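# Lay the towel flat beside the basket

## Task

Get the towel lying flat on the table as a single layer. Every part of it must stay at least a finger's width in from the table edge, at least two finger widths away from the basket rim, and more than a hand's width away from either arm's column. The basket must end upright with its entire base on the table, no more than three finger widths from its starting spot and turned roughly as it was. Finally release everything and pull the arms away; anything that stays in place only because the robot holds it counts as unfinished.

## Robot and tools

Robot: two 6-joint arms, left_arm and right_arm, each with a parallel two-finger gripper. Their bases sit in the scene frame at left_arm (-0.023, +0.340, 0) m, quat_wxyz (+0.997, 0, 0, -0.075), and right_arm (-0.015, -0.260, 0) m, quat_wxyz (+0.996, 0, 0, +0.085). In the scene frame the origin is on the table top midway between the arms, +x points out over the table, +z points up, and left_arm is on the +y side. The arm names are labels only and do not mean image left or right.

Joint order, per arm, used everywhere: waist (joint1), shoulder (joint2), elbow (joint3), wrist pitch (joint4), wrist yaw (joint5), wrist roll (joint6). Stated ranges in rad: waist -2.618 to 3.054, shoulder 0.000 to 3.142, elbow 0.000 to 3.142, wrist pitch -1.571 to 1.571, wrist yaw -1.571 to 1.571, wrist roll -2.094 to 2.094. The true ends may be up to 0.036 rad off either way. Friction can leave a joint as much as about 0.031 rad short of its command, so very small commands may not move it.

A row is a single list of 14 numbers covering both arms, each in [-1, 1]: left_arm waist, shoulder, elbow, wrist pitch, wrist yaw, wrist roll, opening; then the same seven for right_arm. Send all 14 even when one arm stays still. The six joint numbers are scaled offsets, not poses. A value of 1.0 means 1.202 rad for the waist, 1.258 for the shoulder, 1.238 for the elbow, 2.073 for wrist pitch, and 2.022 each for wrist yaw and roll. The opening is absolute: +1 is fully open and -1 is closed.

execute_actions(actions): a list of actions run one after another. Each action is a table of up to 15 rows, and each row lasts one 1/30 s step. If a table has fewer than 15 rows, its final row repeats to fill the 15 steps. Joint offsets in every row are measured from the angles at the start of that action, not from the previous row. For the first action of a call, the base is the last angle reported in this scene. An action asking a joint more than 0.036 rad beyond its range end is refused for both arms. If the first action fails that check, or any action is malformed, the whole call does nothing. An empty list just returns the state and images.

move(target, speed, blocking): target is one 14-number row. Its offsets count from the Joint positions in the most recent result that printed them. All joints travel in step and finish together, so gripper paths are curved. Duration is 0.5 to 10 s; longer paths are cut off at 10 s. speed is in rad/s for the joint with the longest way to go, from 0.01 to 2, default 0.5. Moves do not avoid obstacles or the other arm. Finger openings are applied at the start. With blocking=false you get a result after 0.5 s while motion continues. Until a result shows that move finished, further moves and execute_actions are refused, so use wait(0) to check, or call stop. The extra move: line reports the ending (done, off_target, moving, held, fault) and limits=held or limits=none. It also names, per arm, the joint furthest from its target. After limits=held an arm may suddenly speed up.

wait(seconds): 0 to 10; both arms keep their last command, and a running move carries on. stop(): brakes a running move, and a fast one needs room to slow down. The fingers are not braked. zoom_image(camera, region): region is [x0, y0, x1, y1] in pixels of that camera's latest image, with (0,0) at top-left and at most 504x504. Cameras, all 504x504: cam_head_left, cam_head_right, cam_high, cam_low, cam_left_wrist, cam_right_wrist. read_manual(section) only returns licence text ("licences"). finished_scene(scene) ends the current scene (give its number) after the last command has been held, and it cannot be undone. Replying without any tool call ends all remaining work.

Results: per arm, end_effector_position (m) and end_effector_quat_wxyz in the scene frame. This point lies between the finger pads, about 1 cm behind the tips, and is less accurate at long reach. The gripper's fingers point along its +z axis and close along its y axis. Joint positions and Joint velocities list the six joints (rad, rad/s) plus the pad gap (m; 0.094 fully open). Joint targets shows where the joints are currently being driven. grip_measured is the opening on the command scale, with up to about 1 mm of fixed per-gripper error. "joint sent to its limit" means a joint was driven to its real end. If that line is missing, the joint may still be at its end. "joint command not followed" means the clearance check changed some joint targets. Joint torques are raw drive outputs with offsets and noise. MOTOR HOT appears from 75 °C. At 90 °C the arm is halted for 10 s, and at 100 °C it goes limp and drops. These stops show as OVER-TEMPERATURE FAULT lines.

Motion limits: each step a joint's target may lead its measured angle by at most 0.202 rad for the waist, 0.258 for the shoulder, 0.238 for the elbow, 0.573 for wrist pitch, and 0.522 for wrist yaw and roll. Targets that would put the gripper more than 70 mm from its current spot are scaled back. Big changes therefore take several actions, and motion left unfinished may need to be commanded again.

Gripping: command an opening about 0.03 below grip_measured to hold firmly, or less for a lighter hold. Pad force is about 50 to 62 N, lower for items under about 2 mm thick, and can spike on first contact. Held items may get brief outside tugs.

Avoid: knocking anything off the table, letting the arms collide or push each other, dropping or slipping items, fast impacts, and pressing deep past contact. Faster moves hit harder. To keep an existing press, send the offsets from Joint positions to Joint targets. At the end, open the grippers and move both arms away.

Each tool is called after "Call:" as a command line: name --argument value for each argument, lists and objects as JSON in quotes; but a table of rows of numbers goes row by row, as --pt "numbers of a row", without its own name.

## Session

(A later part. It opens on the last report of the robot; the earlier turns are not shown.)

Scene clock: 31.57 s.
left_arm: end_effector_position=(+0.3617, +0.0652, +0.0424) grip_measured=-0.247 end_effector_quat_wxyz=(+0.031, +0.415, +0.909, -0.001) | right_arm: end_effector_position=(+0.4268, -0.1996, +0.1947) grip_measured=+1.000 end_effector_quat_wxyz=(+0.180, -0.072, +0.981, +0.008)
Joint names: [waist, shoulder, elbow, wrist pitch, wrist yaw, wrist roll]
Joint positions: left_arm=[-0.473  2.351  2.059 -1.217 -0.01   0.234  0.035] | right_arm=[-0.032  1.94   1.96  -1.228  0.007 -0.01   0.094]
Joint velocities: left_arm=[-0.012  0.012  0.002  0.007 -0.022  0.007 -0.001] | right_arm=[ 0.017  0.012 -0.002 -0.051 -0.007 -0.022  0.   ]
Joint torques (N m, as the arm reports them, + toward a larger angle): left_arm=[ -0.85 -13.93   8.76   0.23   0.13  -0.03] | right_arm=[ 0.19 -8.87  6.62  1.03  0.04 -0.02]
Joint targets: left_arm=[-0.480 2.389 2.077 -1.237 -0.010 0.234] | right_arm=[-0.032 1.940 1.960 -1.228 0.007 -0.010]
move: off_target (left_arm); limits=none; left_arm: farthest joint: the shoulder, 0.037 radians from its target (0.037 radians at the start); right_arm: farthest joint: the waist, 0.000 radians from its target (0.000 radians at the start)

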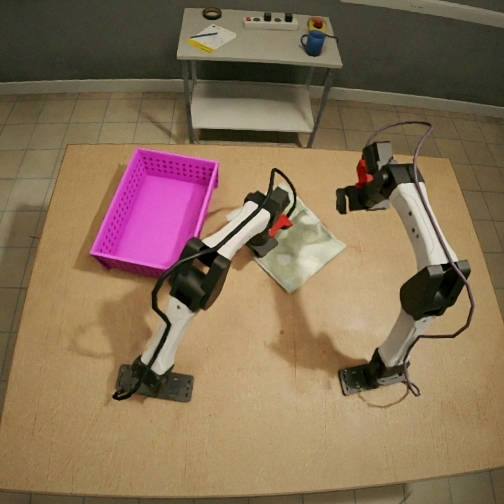

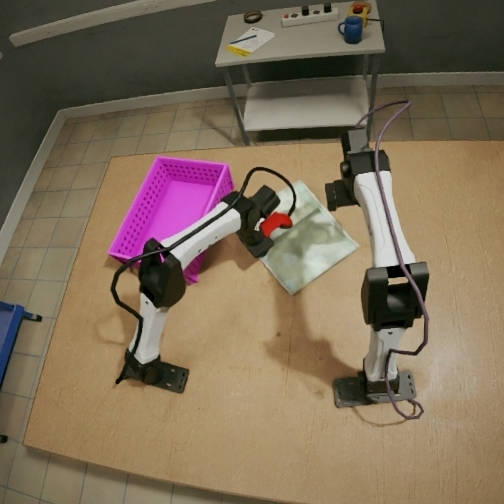

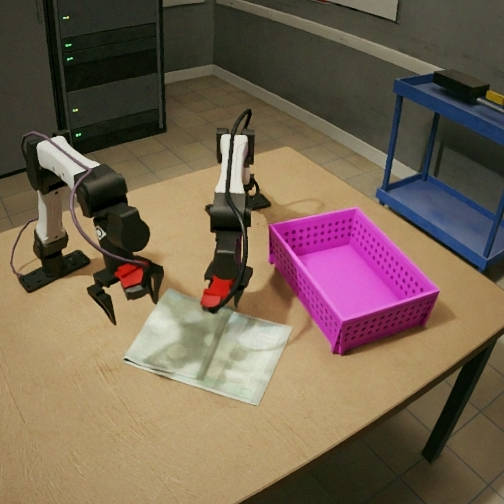

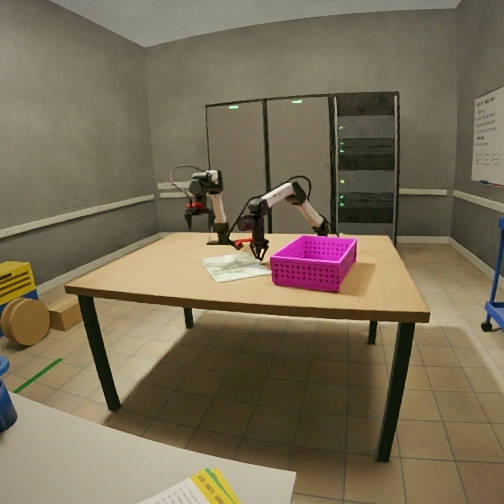

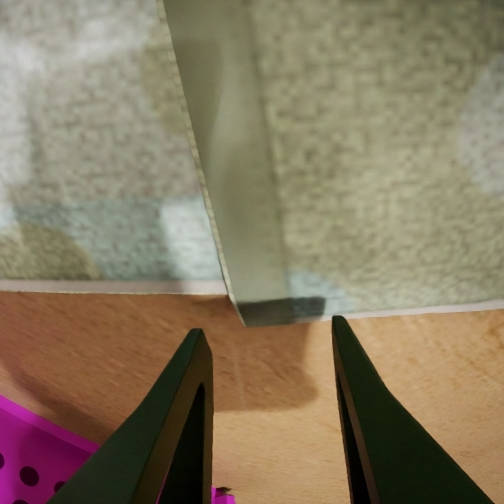

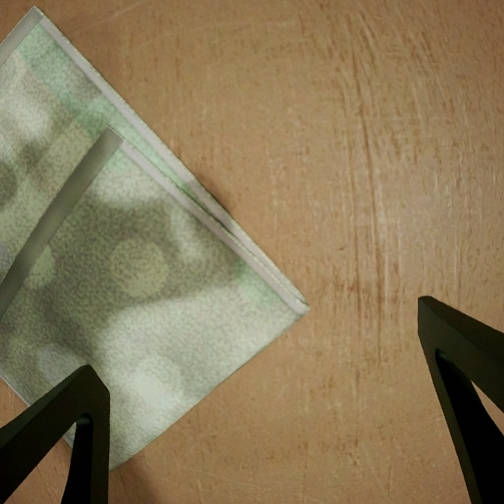

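Call:
move --target '[0,0.06,0.015,-0.01,0,0,-0.1, 0,0,0,0,0,0,1]' --speed 0.1

Scene clock: 33.10 s.
left_arm: end_effector_position=(+0.3603, +0.0661, +0.0298) grip_measured=-0.103 end_effector_quat_wxyz=(+0.017, +0.416, +0.909, +0.002) | right_arm: end_effector_position=(+0.4268, -0.1996, +0.1947) grip_measured=+1.000 end_effector_quat_wxyz=(+0.180, -0.072, +0.981, +0.008)
Joint names: [waist, shoulder, elbow, wrist pitch, wrist yaw, wrist roll]
Joint positions: left_arm=[-0.473  2.383  2.065 -1.22  -0.01   0.234  0.042] | right_arm=[-0.032  1.94   1.96  -1.228  0.007 -0.01   0.094]
Joint velocities: left_arm=[ 0.002  0.007  0.002 -0.081 -0.022 -0.007 -0.001] | right_arm=[ 0.022 -0.002  0.007 -0.007 -0.022 -0.037  0.   ]
Joint torques (N m, as the arm reports them, + toward a larger angle): left_arm=[ -0.22 -13.54   8.29   0.21   0.15   0.  ] | right_arm=[ 0.17 -8.87  6.61  1.02  0.05 -0.01]
Joint targets: left_arm=[-0.473 2.427 2.077 -1.238 -0.011 0.234] | right_arm=[-0.032 1.940 1.960 -1.228 0.007 -0.010]
move: off_target (left_arm); limits=none; left_arm: farthest joint: the shoulder, 0.044 radians from its target (0.075 radians at the start); right_arm: farthest joint: the waist, 0.000 radians from its target (0.000 radians at the start)

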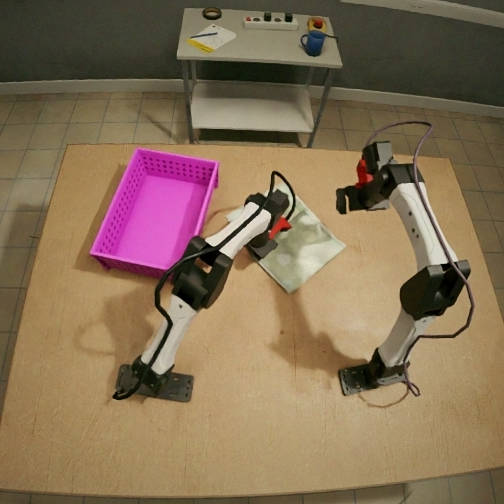

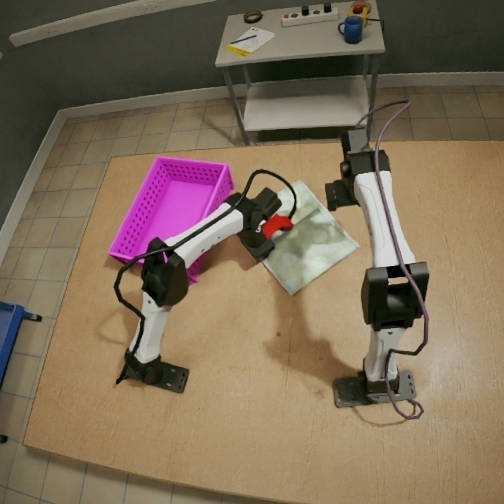

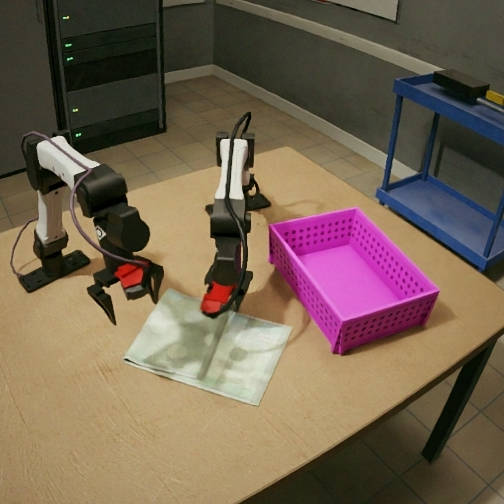

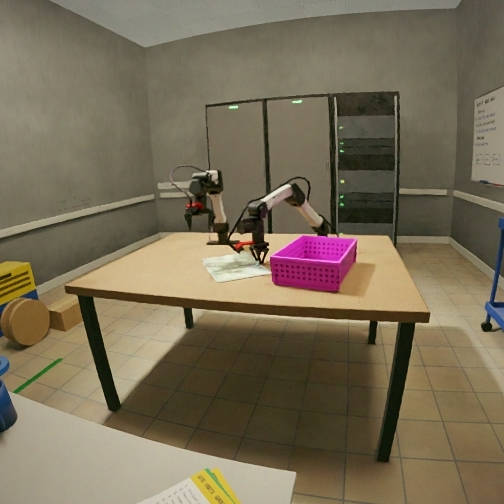

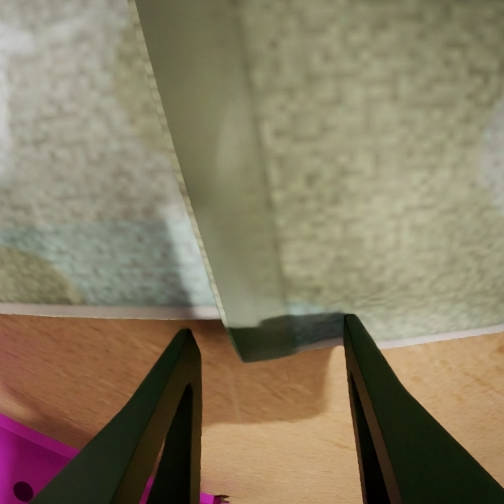

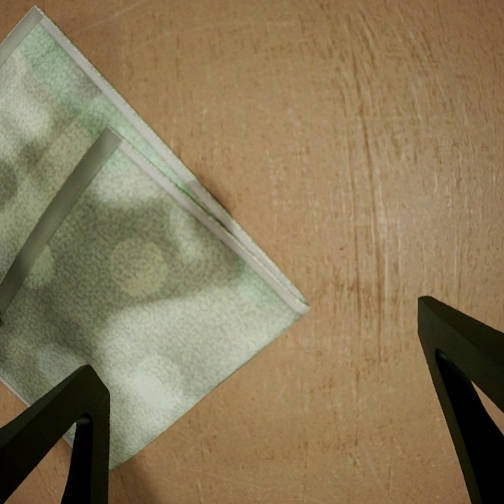

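Call:
move --target '[0,0.036,0.01,-0.009,0,0,-1, 0,0,0,0,0,0,1]' --speed 0.1

Scene clock: 34.13 s.
left_arm: end_effector_position=(+0.3597, +0.0666, +0.0277) grip_measured=-0.996 end_effector_quat_wxyz=(+0.014, +0.416, +0.909, +0.002) | right_arm: end_effector_position=(+0.4268, -0.1996, +0.1947) grip_measured=+1.000 end_effector_quat_wxyz=(+0.180, -0.072, +0.981, +0.008)
Joint names: [waist, shoulder, elbow, wrist pitch, wrist yaw, wrist roll]
Joint positions: left_arm=[-0.473  2.387  2.065 -1.222 -0.01   0.234  0.   ] | right_arm=[-0.032  1.94   1.96  -1.228  0.007 -0.01   0.094]
Joint velocities: left_arm=[ 0.012 -0.002 -0.012  0.022  0.022  0.022 -0.001] | right_arm=[ 0.007 -0.007  0.002 -0.051  0.095 -0.037  0.   ]
Joint torques (N m, as the arm reports them, + toward a larger angle): left_arm=[ -0.18 -13.85   8.24   0.21   0.14  -0.03] | right_arm=[ 0.16 -8.87  6.63  1.03  0.05 -0.01]
Joint targets: left_arm=[-0.473 2.428 2.077 -1.239 -0.010 0.234] | right_arm=[-0.032 1.940 1.960 -1.228 0.007 -0.010]
move: off_target (left_arm); limits=none; left_arm: farthest joint: the shoulder, 0.041 radians from its target (0.046 radians at the start); right_arm: farthest joint: the waist, 0.000 radians from its target (0.000 radians at the start)

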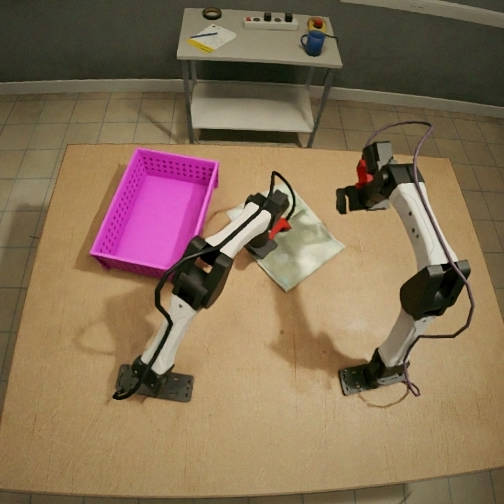

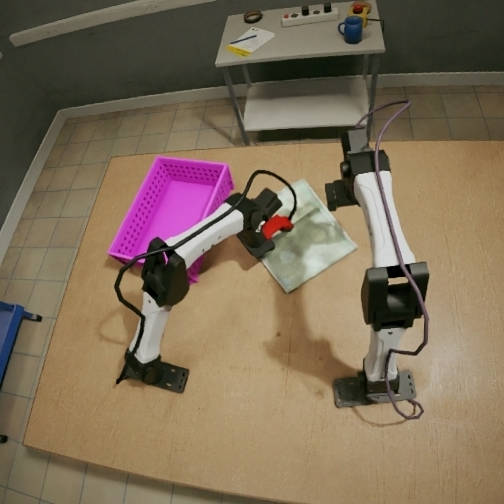

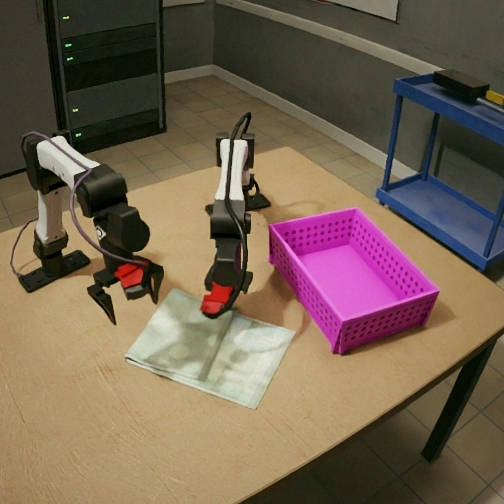

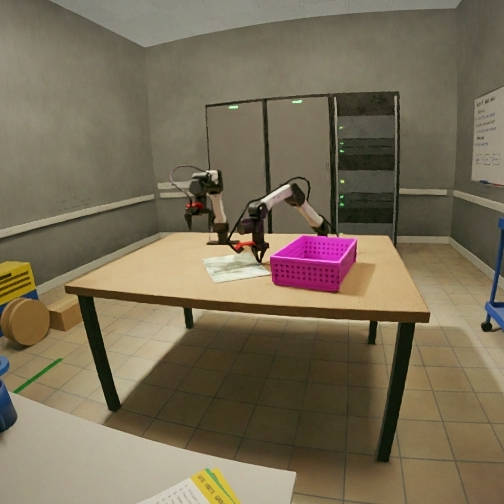

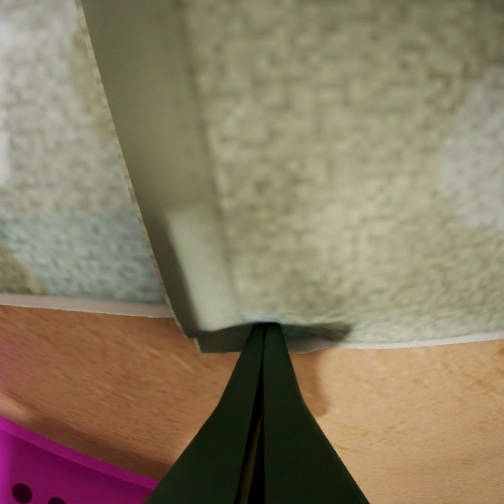

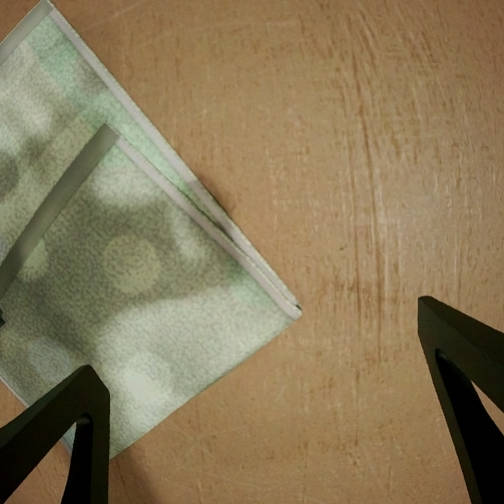

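Call:
move --target '[0,-0.06,0.05,0,0,0,-0.15, 0.293,0.204,-0.104,0.011,0,0.781,-1]' --speed 0.8

Scene clock: 43.53 s.
left_arm: end_effector_position=(+0.3698, +0.0593, +0.0603) grip_measured=-0.153 end_effector_quat_wxyz=(+0.056, +0.415, +0.908, -0.006) | right_arm: end_effector_position=(+0.3797, -0.0821, +0.0824) grip_measured=-0.990 end_effector_quat_wxyz=(+0.027, +0.392, +0.919, +0.026)
Joint names: [waist, shoulder, elbow, wrist pitch, wrist yaw, wrist roll]
Joint positions: left_arm=[-0.473  2.337  2.1   -1.222 -0.01   0.234  0.04 ] | right_arm=[ 0.255  2.143  1.871 -1.225  0.006  1.231  0.   ]
Joint velocities: left_arm=[-0.007 -0.012 -0.017  0.022 -0.081  0.037 -0.   ] | right_arm=[ 0.002  0.012  0.002 -0.007 -0.007  0.007 -0.001]
Joint torques (N m, as the arm reports them, + toward a larger angle): left_arm=[ -0.13 -17.43   7.31   0.52   0.11  -0.02] | right_arm=[ -0.17 -10.32   6.23   0.44   0.11  -0.06]
Joint targets: left_arm=[-0.473 2.337 2.100 -1.222 -0.010 0.234] | right_arm=[0.251 2.139 1.871 -1.225 0.007 1.226]
move: held (left_arm, right_arm); limits=held; held on 17 of 71 steps (right_arm, left_arm), including the last (right_arm, left_arm); left_arm: farthest joint: the elbow, 0.027 radians from its target (0.062 radians at the start); right_arm: farthest joint: the wrist roll, 0.339 radians from its target (1.580 radians at the start)
joint command not followed: on one or more control steps a check withheld the commanded joint targets of the left arm, and it was not sent them on those steps. On the call's last step the targets were still withheld.
cause: the commanded joint targets would bring a part of the robot too close to another arm (this arm's wrist (the part past the wrist pitch) and the other arm's wrist (the part past the wrist pitch), along the way the arms are being sent); next, command targets that bring no part of the robot closer to that arm.
joint command not followed: on one or more control steps a check withheld the commanded joint targets of the right arm, and it was not sent them on those steps. On the call's last step the targets were still withheld.
cause: the commanded joint targets would bring a part of the robot too close to another arm (this arm's wrist (the part past the wrist pitch) and the other arm's wrist (the part past the wrist pitch)); next, command targets that bring no part of the robot closer to that arm.

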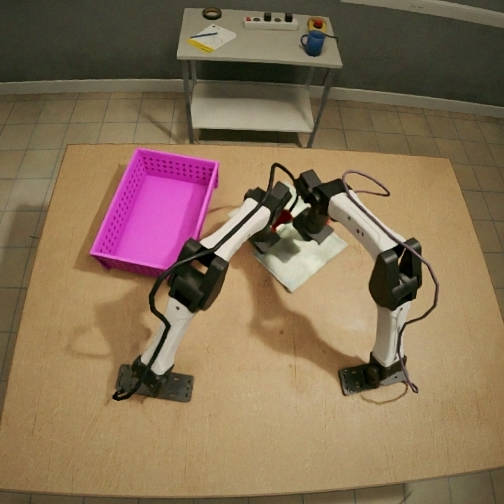

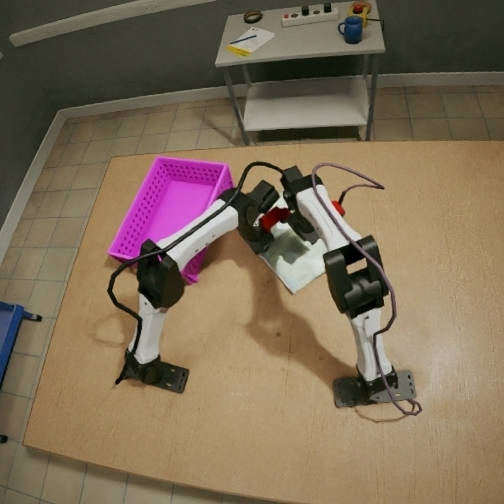

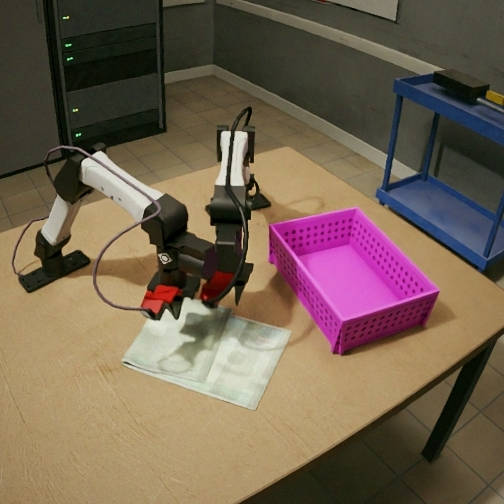

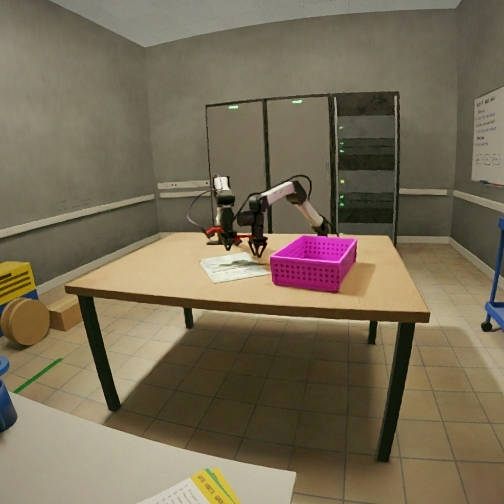

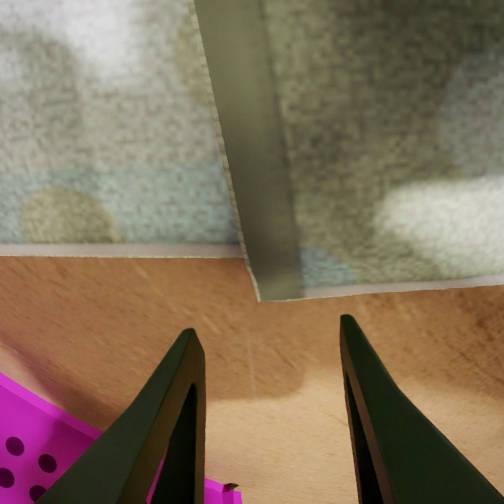

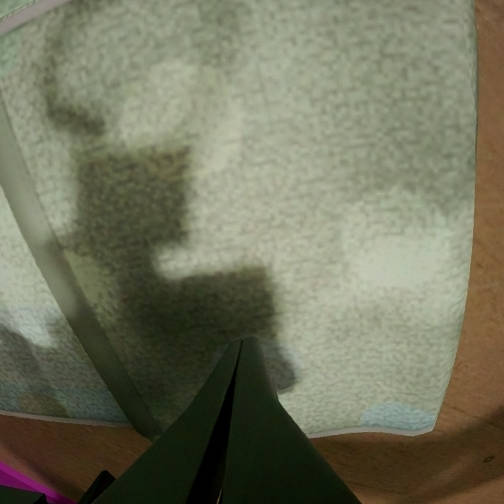

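Call:
move --target '[0.154,0,-0.028,0.035,0.252,0.082,-0.15, 0.037,-0.2715,-0.5015,0.2539,0,0.08,-1]' --speed 0.6

Scene clock: 46.50 s.
left_arm: end_effector_position=(+0.3865, +0.0560, +0.0864) grip_measured=-0.153 end_effector_quat_wxyz=(+0.078, +0.410, +0.875, -0.244) | right_arm: end_effector_position=(+0.3424, -0.0838, +0.0579) grip_measured=-0.990 end_effector_quat_wxyz=(+0.094, +0.441, +0.885, +0.120)
Joint names: [waist, shoulder, elbow, wrist pitch, wrist yaw, wrist roll]
Joint positions: left_arm=[-0.292  2.322  2.09  -1.164  0.49   0.389  0.04 ] | right_arm=[ 0.29   1.818  1.268 -0.715  0.006  1.383  0.   ]
Joint velocities: left_arm=[-0.017  0.012  0.002 -0.022  0.051  0.037 -0.   ] | right_arm=[ 0.002 -0.002  0.012  0.007 -0.007 -0.022  0.001]
Joint torques (N m, as the arm reports them, + toward a larger angle): left_arm=[  0.25 -15.94   5.5    0.75   0.58   0.08] | right_arm=[ 0.92 -8.88  5.1   0.98  0.1   0.07]
Joint targets: left_arm=[-0.288 2.337 2.065 -1.149 0.499 0.400] | right_arm=[0.299 1.801 1.250 -0.699 0.006 1.392]
move: off_target (left_arm); limits=none; left_arm: farthest joint: the elbow, 0.025 radians from its target (0.045 radians at the start); right_arm: farthest joint: the shoulder, 0.017 radians from its target (0.341 radians at the start)

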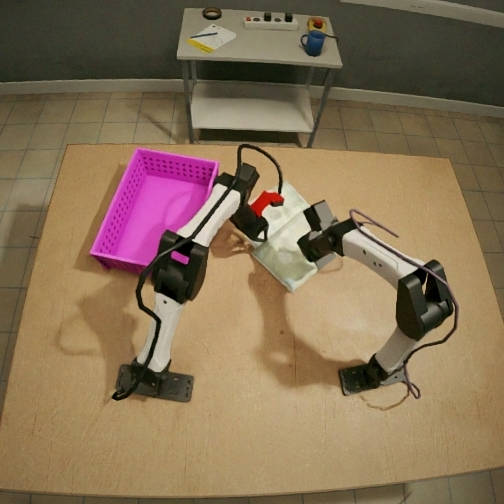

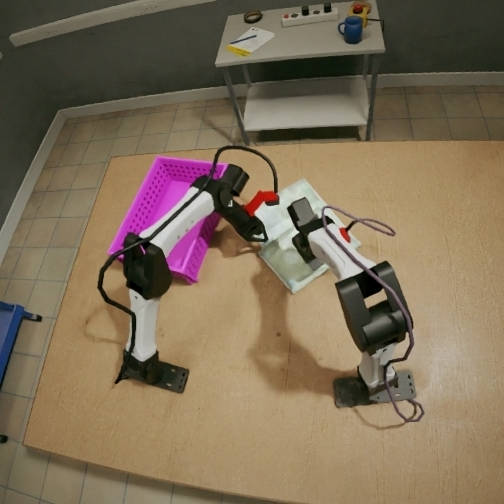

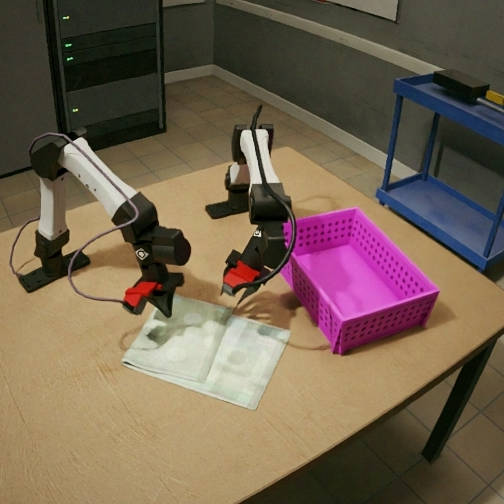

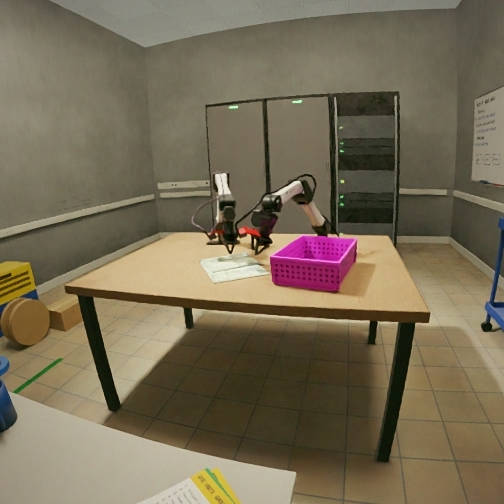

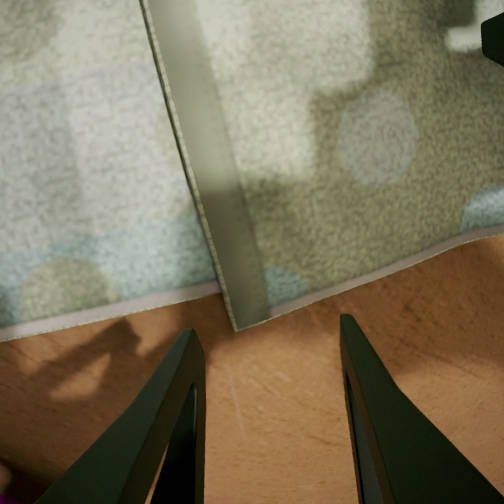

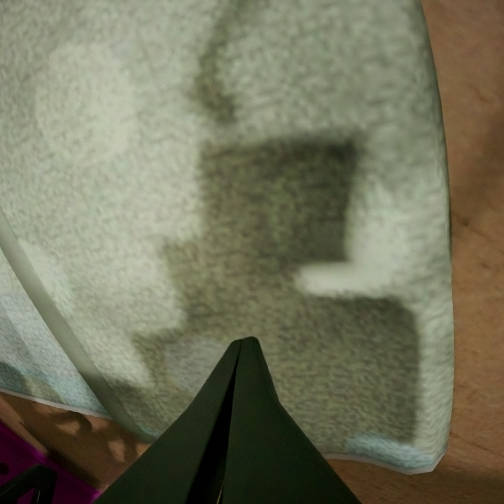

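Call:
move --target '[0,0.085,0,0,0,0,-0.15, 0,0.085,0,0,0,0,-1]' --speed 0.15

Scene clock: 47.87 s.
left_arm: end_effector_position=(+0.3829, +0.0576, +0.0472) grip_measured=-0.153 end_effector_quat_wxyz=(+0.038, +0.402, +0.882, -0.244) | right_arm: end_effector_position=(+0.3369, -0.0865, +0.0245) grip_measured=-0.990 end_effector_quat_wxyz=(+0.068, +0.443, +0.890, +0.085)
Joint names: [waist, shoulder, elbow, wrist pitch, wrist yaw, wrist roll]
Joint positions: left_arm=[-0.292  2.405  2.09  -1.164  0.491  0.389  0.04 ] | right_arm=[ 0.29   1.907  1.268 -0.713  0.006  1.383  0.   ]
Joint velocities: left_arm=[-0.012 -0.007 -0.017  0.037 -0.022 -0.022 -0.   ] | right_arm=[-0.017  0.002  0.002 -0.022 -0.022 -0.037 -0.001]
Joint torques (N m, as the arm reports them, + toward a larger angle): left_arm=[ -0.22 -15.8    7.3    0.48   0.46  -0.02] | right_arm=[ 0.17 -6.81  6.12  0.68  0.1  -0.03]
Joint targets: left_arm=[-0.292 2.429 2.090 -1.164 0.490 0.389] | right_arm=[0.290 1.925 1.268 -0.715 0.006 1.383]
move: off_target (left_arm); limits=none; left_arm: farthest joint: the shoulder, 0.024 radians from its target (0.107 radians at the start); right_arm: farthest joint: the shoulder, 0.018 radians from its target (0.107 radians at the start)

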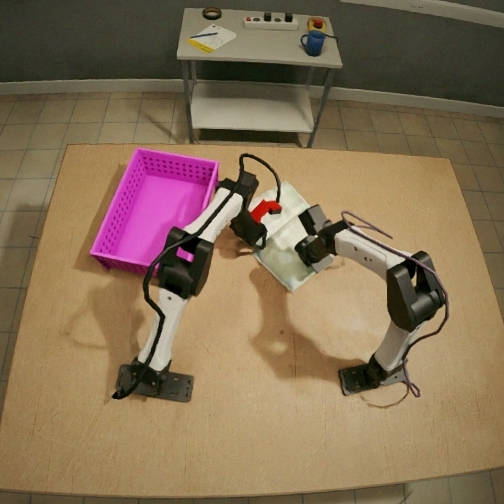

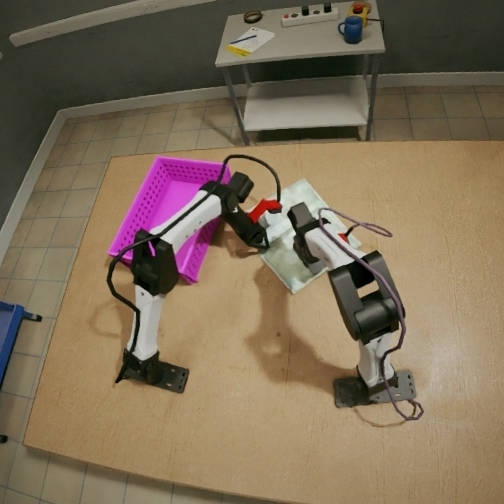

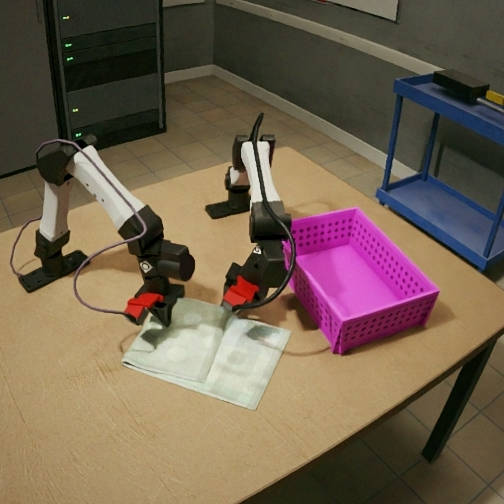

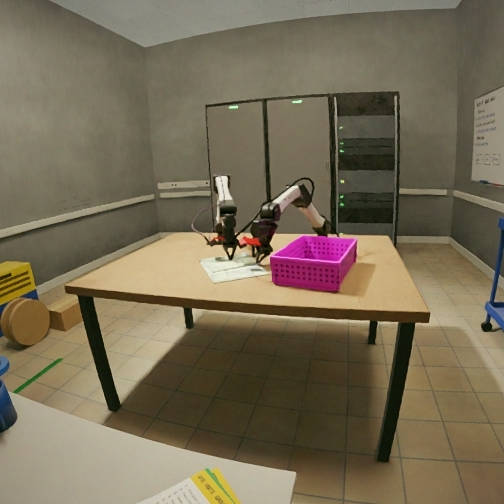

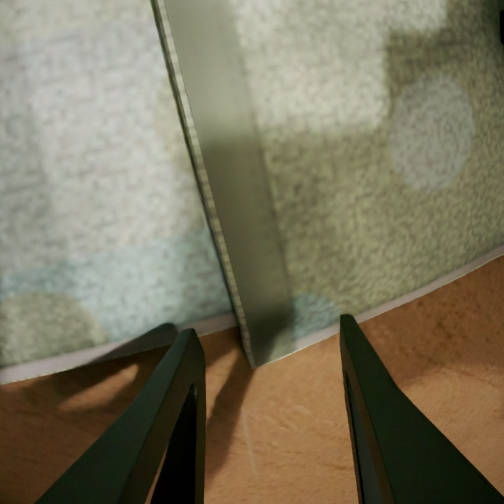

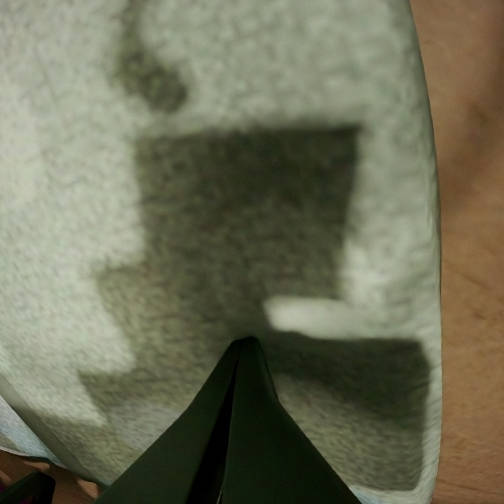

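Call:
move --target '[0,0,0,0.053,0,0,-0.15, 0,0.035,0,0,0,0,-1]' --speed 0.15

Scene clock: 49.83 s.
left_arm: end_effector_position=(+0.4020, +0.0486, +0.0501) grip_measured=-0.153 end_effector_quat_wxyz=(+0.083, +0.411, +0.874, -0.244) | right_arm: end_effector_position=(+0.3370, -0.0865, +0.0236) grip_measured=-0.990 end_effector_quat_wxyz=(+0.067, +0.443, +0.890, +0.084)
Joint names: [waist, shoulder, elbow, wrist pitch, wrist yaw, wrist roll]
Joint positions: left_arm=[-0.292  2.405  2.09  -1.07   0.491  0.389  0.04 ] | right_arm=[ 0.29   1.91   1.268 -0.712  0.006  1.383  0.   ]
Joint velocities: left_arm=[-0.002  0.002 -0.002  0.037 -0.022  0.007 -0.001] | right_arm=[-0.002  0.007  0.007 -0.037 -0.081 -0.095 -0.   ]
Joint torques (N m, as the arm reports them, + toward a larger angle): left_arm=[ -0.16 -17.89   7.57   0.79   0.47   0.01] | right_arm=[ 0.16 -5.2   6.06  0.68  0.1  -0.02]
Joint targets: left_arm=[-0.292 2.405 2.090 -1.055 0.491 0.389] | right_arm=[0.290 1.951 1.268 -0.713 0.006 1.383]
move: off_target (right_arm); limits=none; left_arm: farthest joint: the wrist pitch, 0.016 radians from its target (0.110 radians at the start); right_arm: farthest joint: the shoulder, 0.041 radians from its target (0.044 radians at the start)

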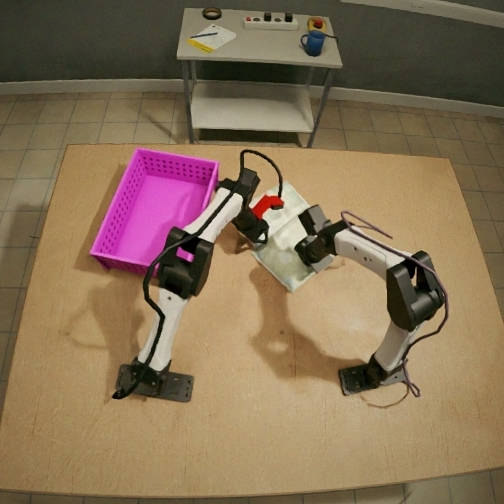

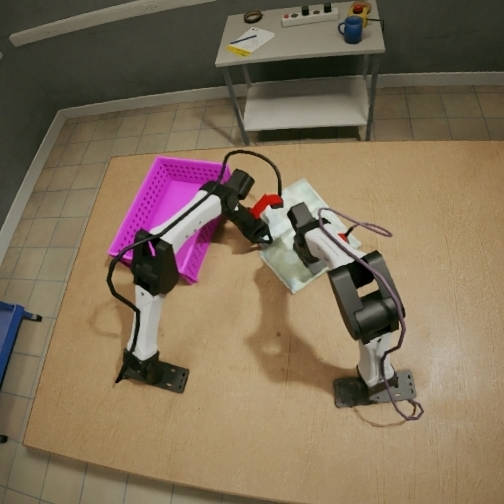

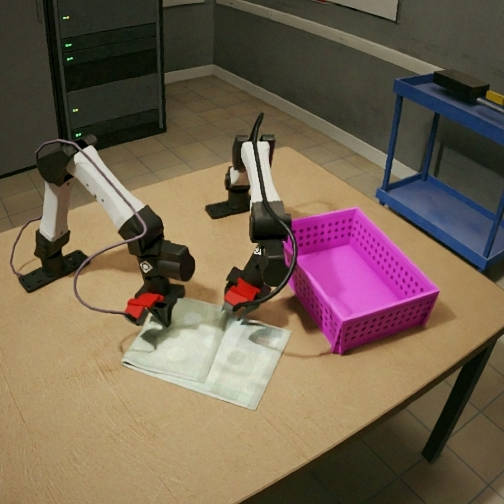

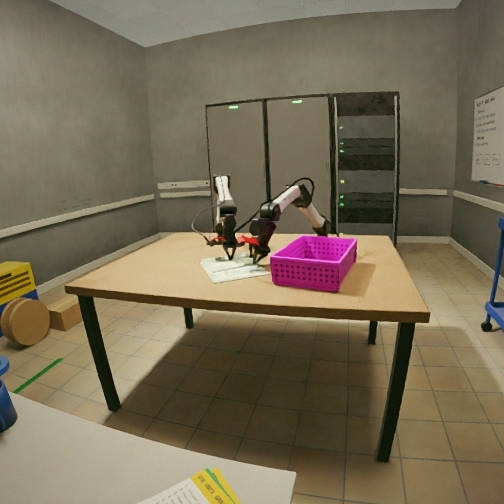

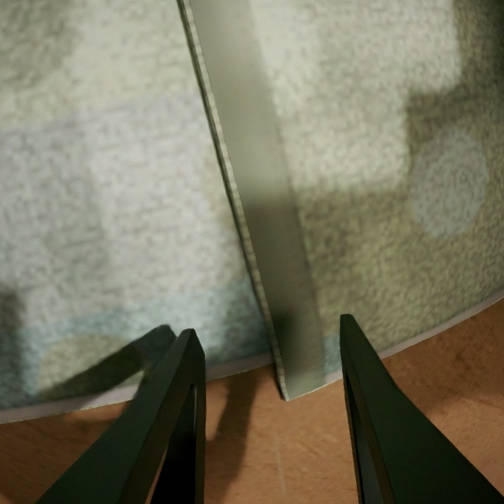

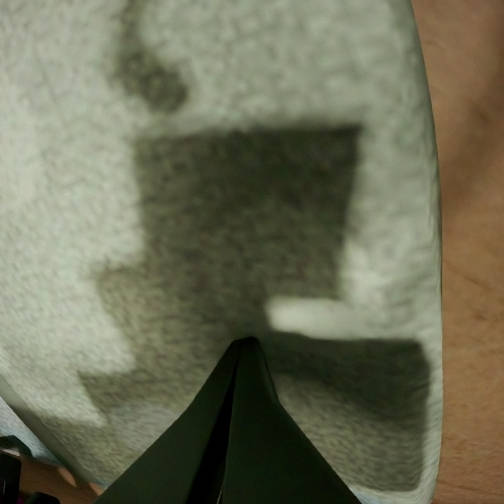

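Call:
execute_actions --actions '[[[0,0.02,0,0,0,0,-0.15, 0,0.033,0,0,0,0,-1],[0,0.03,0,0,0,0,-0.15, 0,0.033,0,0,0,0,-1],[0,0.035,0,0,0,0,-0.15, 0,0.033,0,0,0,0,-1],[0,0.04,0,0,0,0,-0.15, 0,0.033,0,0,0,0,-1],[0,0.045,0,0,0,0,-0.15, 0,0.033,0,0,0,0,-1],[0,0.05,0,0,0,0,-0.15, 0,0.033,0,0,0,0,-1]]]'

Scene clock: 50.93 s.
left_arm: end_effector_position=(+0.4002, +0.0483, +0.0359) grip_measured=-0.153 end_effector_quat_wxyz=(+0.070, +0.408, +0.876, -0.247) | right_arm: end_effector_position=(+0.3370, -0.0865, +0.0236) grip_measured=-0.990 end_effector_quat_wxyz=(+0.067, +0.443, +0.890, +0.084)
Joint names: [waist, shoulder, elbow, wrist pitch, wrist yaw, wrist roll]
Joint positions: left_arm=[-0.292  2.436  2.09  -1.066  0.497  0.389  0.04 ] | right_arm=[ 0.29   1.91   1.268 -0.712  0.006  1.383  0.   ]
Joint velocities: left_arm=[-0.012  0.007 -0.002 -0.007  0.022 -0.007 -0.   ] | right_arm=[ 0.002 -0.002 -0.007 -0.051 -0.007 -0.022 -0.001]
Joint torques (N m, as the arm reports them, + toward a larger angle): left_arm=[ -0.08 -15.37   7.52   0.56   0.41  -0.01] | right_arm=[ 0.17 -5.2   6.07  0.69  0.1  -0.02]
Joint targets: left_arm=[-0.292 2.468 2.090 -1.070 0.491 0.389] | right_arm=[0.290 1.951 1.268 -0.712 0.006 1.383]

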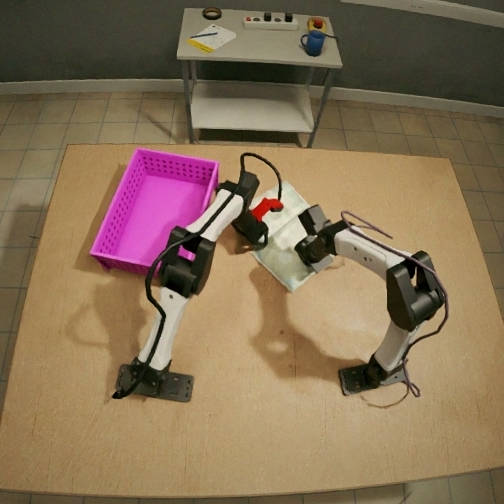

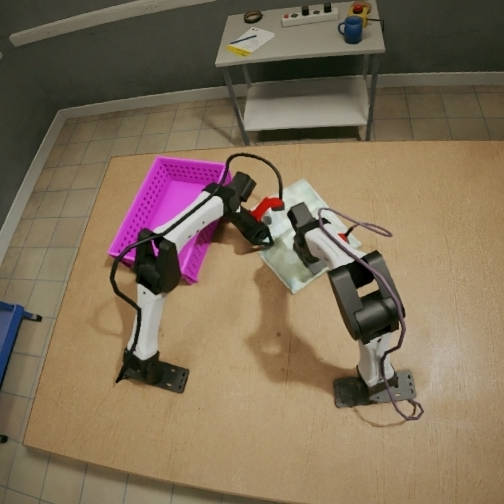

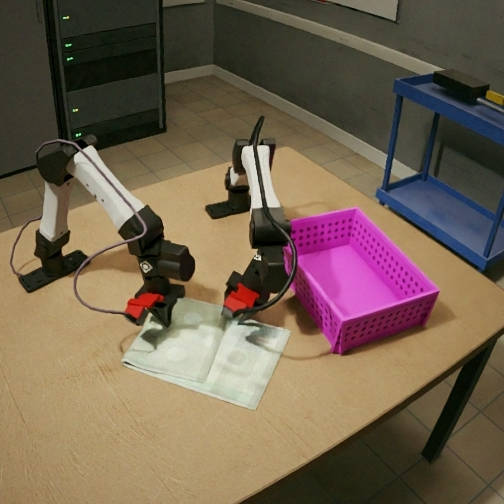

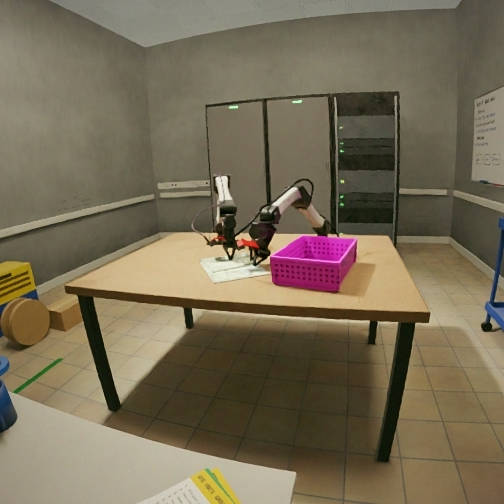

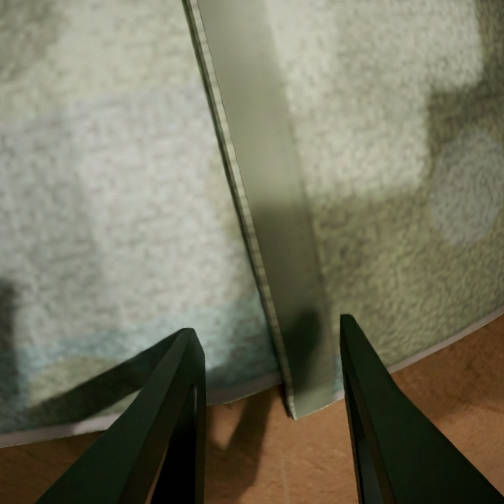

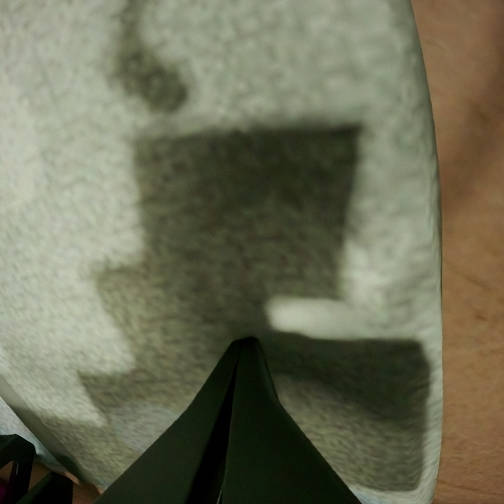

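Call:
execute_actions --actions '[[[-0.005,0.025,0,0,0,0,-0.15, 0,0.033,0,0,0,0,-1],[-0.01,0.025,0,0,0,0,-0.15, 0,0.033,0,0,0,0,-1],[-0.015,0.025,0,0,0,0,-0.15, 0,0.033,0,0,0,0,-1],[-0.02,0.025,0,0,0,0,-0.15, 0,0.033,0,0,0,0,-1],[-0.025,0.025,0,0,0,0,-0.15, 0,0.033,0,0,0,0,-1],[-0.03,0.025,0,0,0,0,-0.15, 0,0.033,0,0,0,0,-1],[-0.035,0.025,0,0,0,0,-0.15, 0,0.033,0,0,0,0,-1],[-0.04,0.025,0,0,0,0,-0.15, 0,0.033,0,0,0,0,-1],[-0.045,0.025,0,0,0,0,-0.15, 0,0.033,0,0,0,0,-1],[-0.05,0.025,0,0,0,0,-0.15, 0,0.033,0,0,0,0,-1]]]'

Scene clock: 52.43 s.
left_arm: end_effector_position=(+0.3856, +0.0258, +0.0362) grip_measured=-0.153 end_effector_quat_wxyz=(+0.067, +0.432, +0.864, -0.249) | right_arm: end_effector_position=(+0.3370, -0.0865, +0.0236) grip_measured=-0.990 end_effector_quat_wxyz=(+0.067, +0.443, +0.890, +0.084)
Joint names: [waist, shoulder, elbow, wrist pitch, wrist yaw, wrist roll]
Joint positions: left_arm=[-0.344  2.436  2.09  -1.06   0.498  0.389  0.04 ] | right_arm=[ 0.29   1.91   1.268 -0.712  0.006  1.383  0.   ]
Joint velocities: left_arm=[-0.032  0.002 -0.007 -0.007 -0.037  0.007 -0.001] | right_arm=[ 0.002 -0.002 -0.012 -0.037 -0.007 -0.007  0.001]
Joint torques (N m, as the arm reports them, + toward a larger angle): left_arm=[ -0.48 -15.41   7.4    0.5    0.46  -0.01] | right_arm=[ 0.17 -5.17  6.05  0.7   0.11 -0.02]
Joint targets: left_arm=[-0.352 2.467 2.090 -1.066 0.497 0.389] | right_arm=[0.290 1.951 1.268 -0.712 0.006 1.383]

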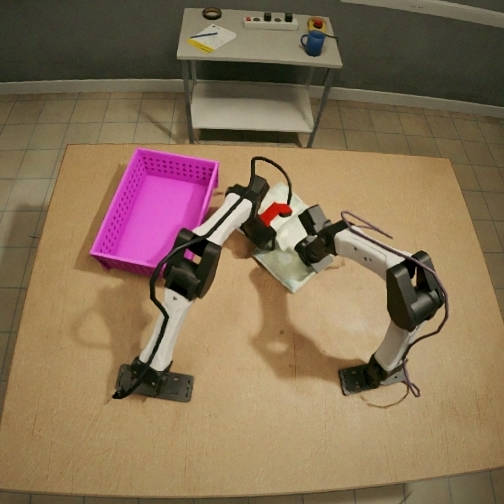

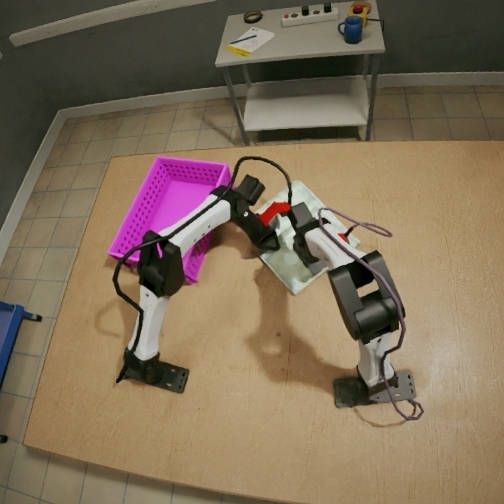

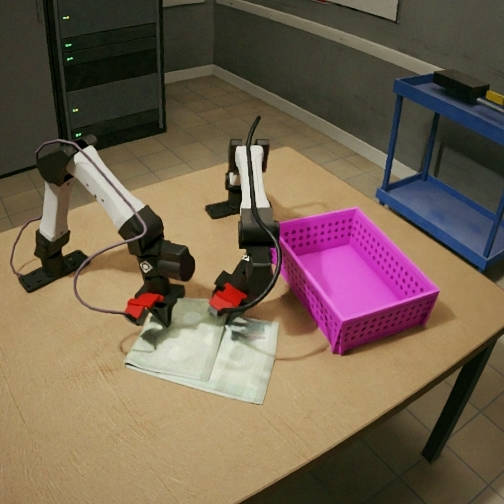

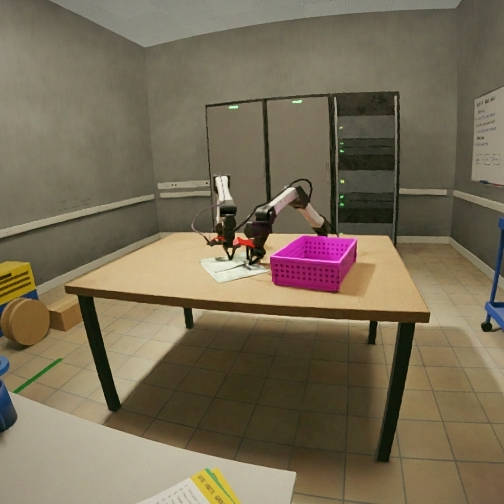

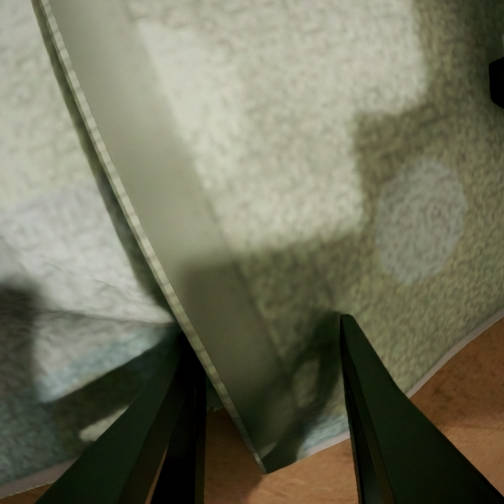

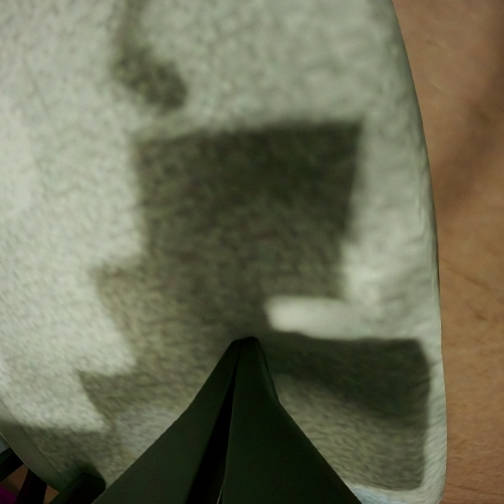

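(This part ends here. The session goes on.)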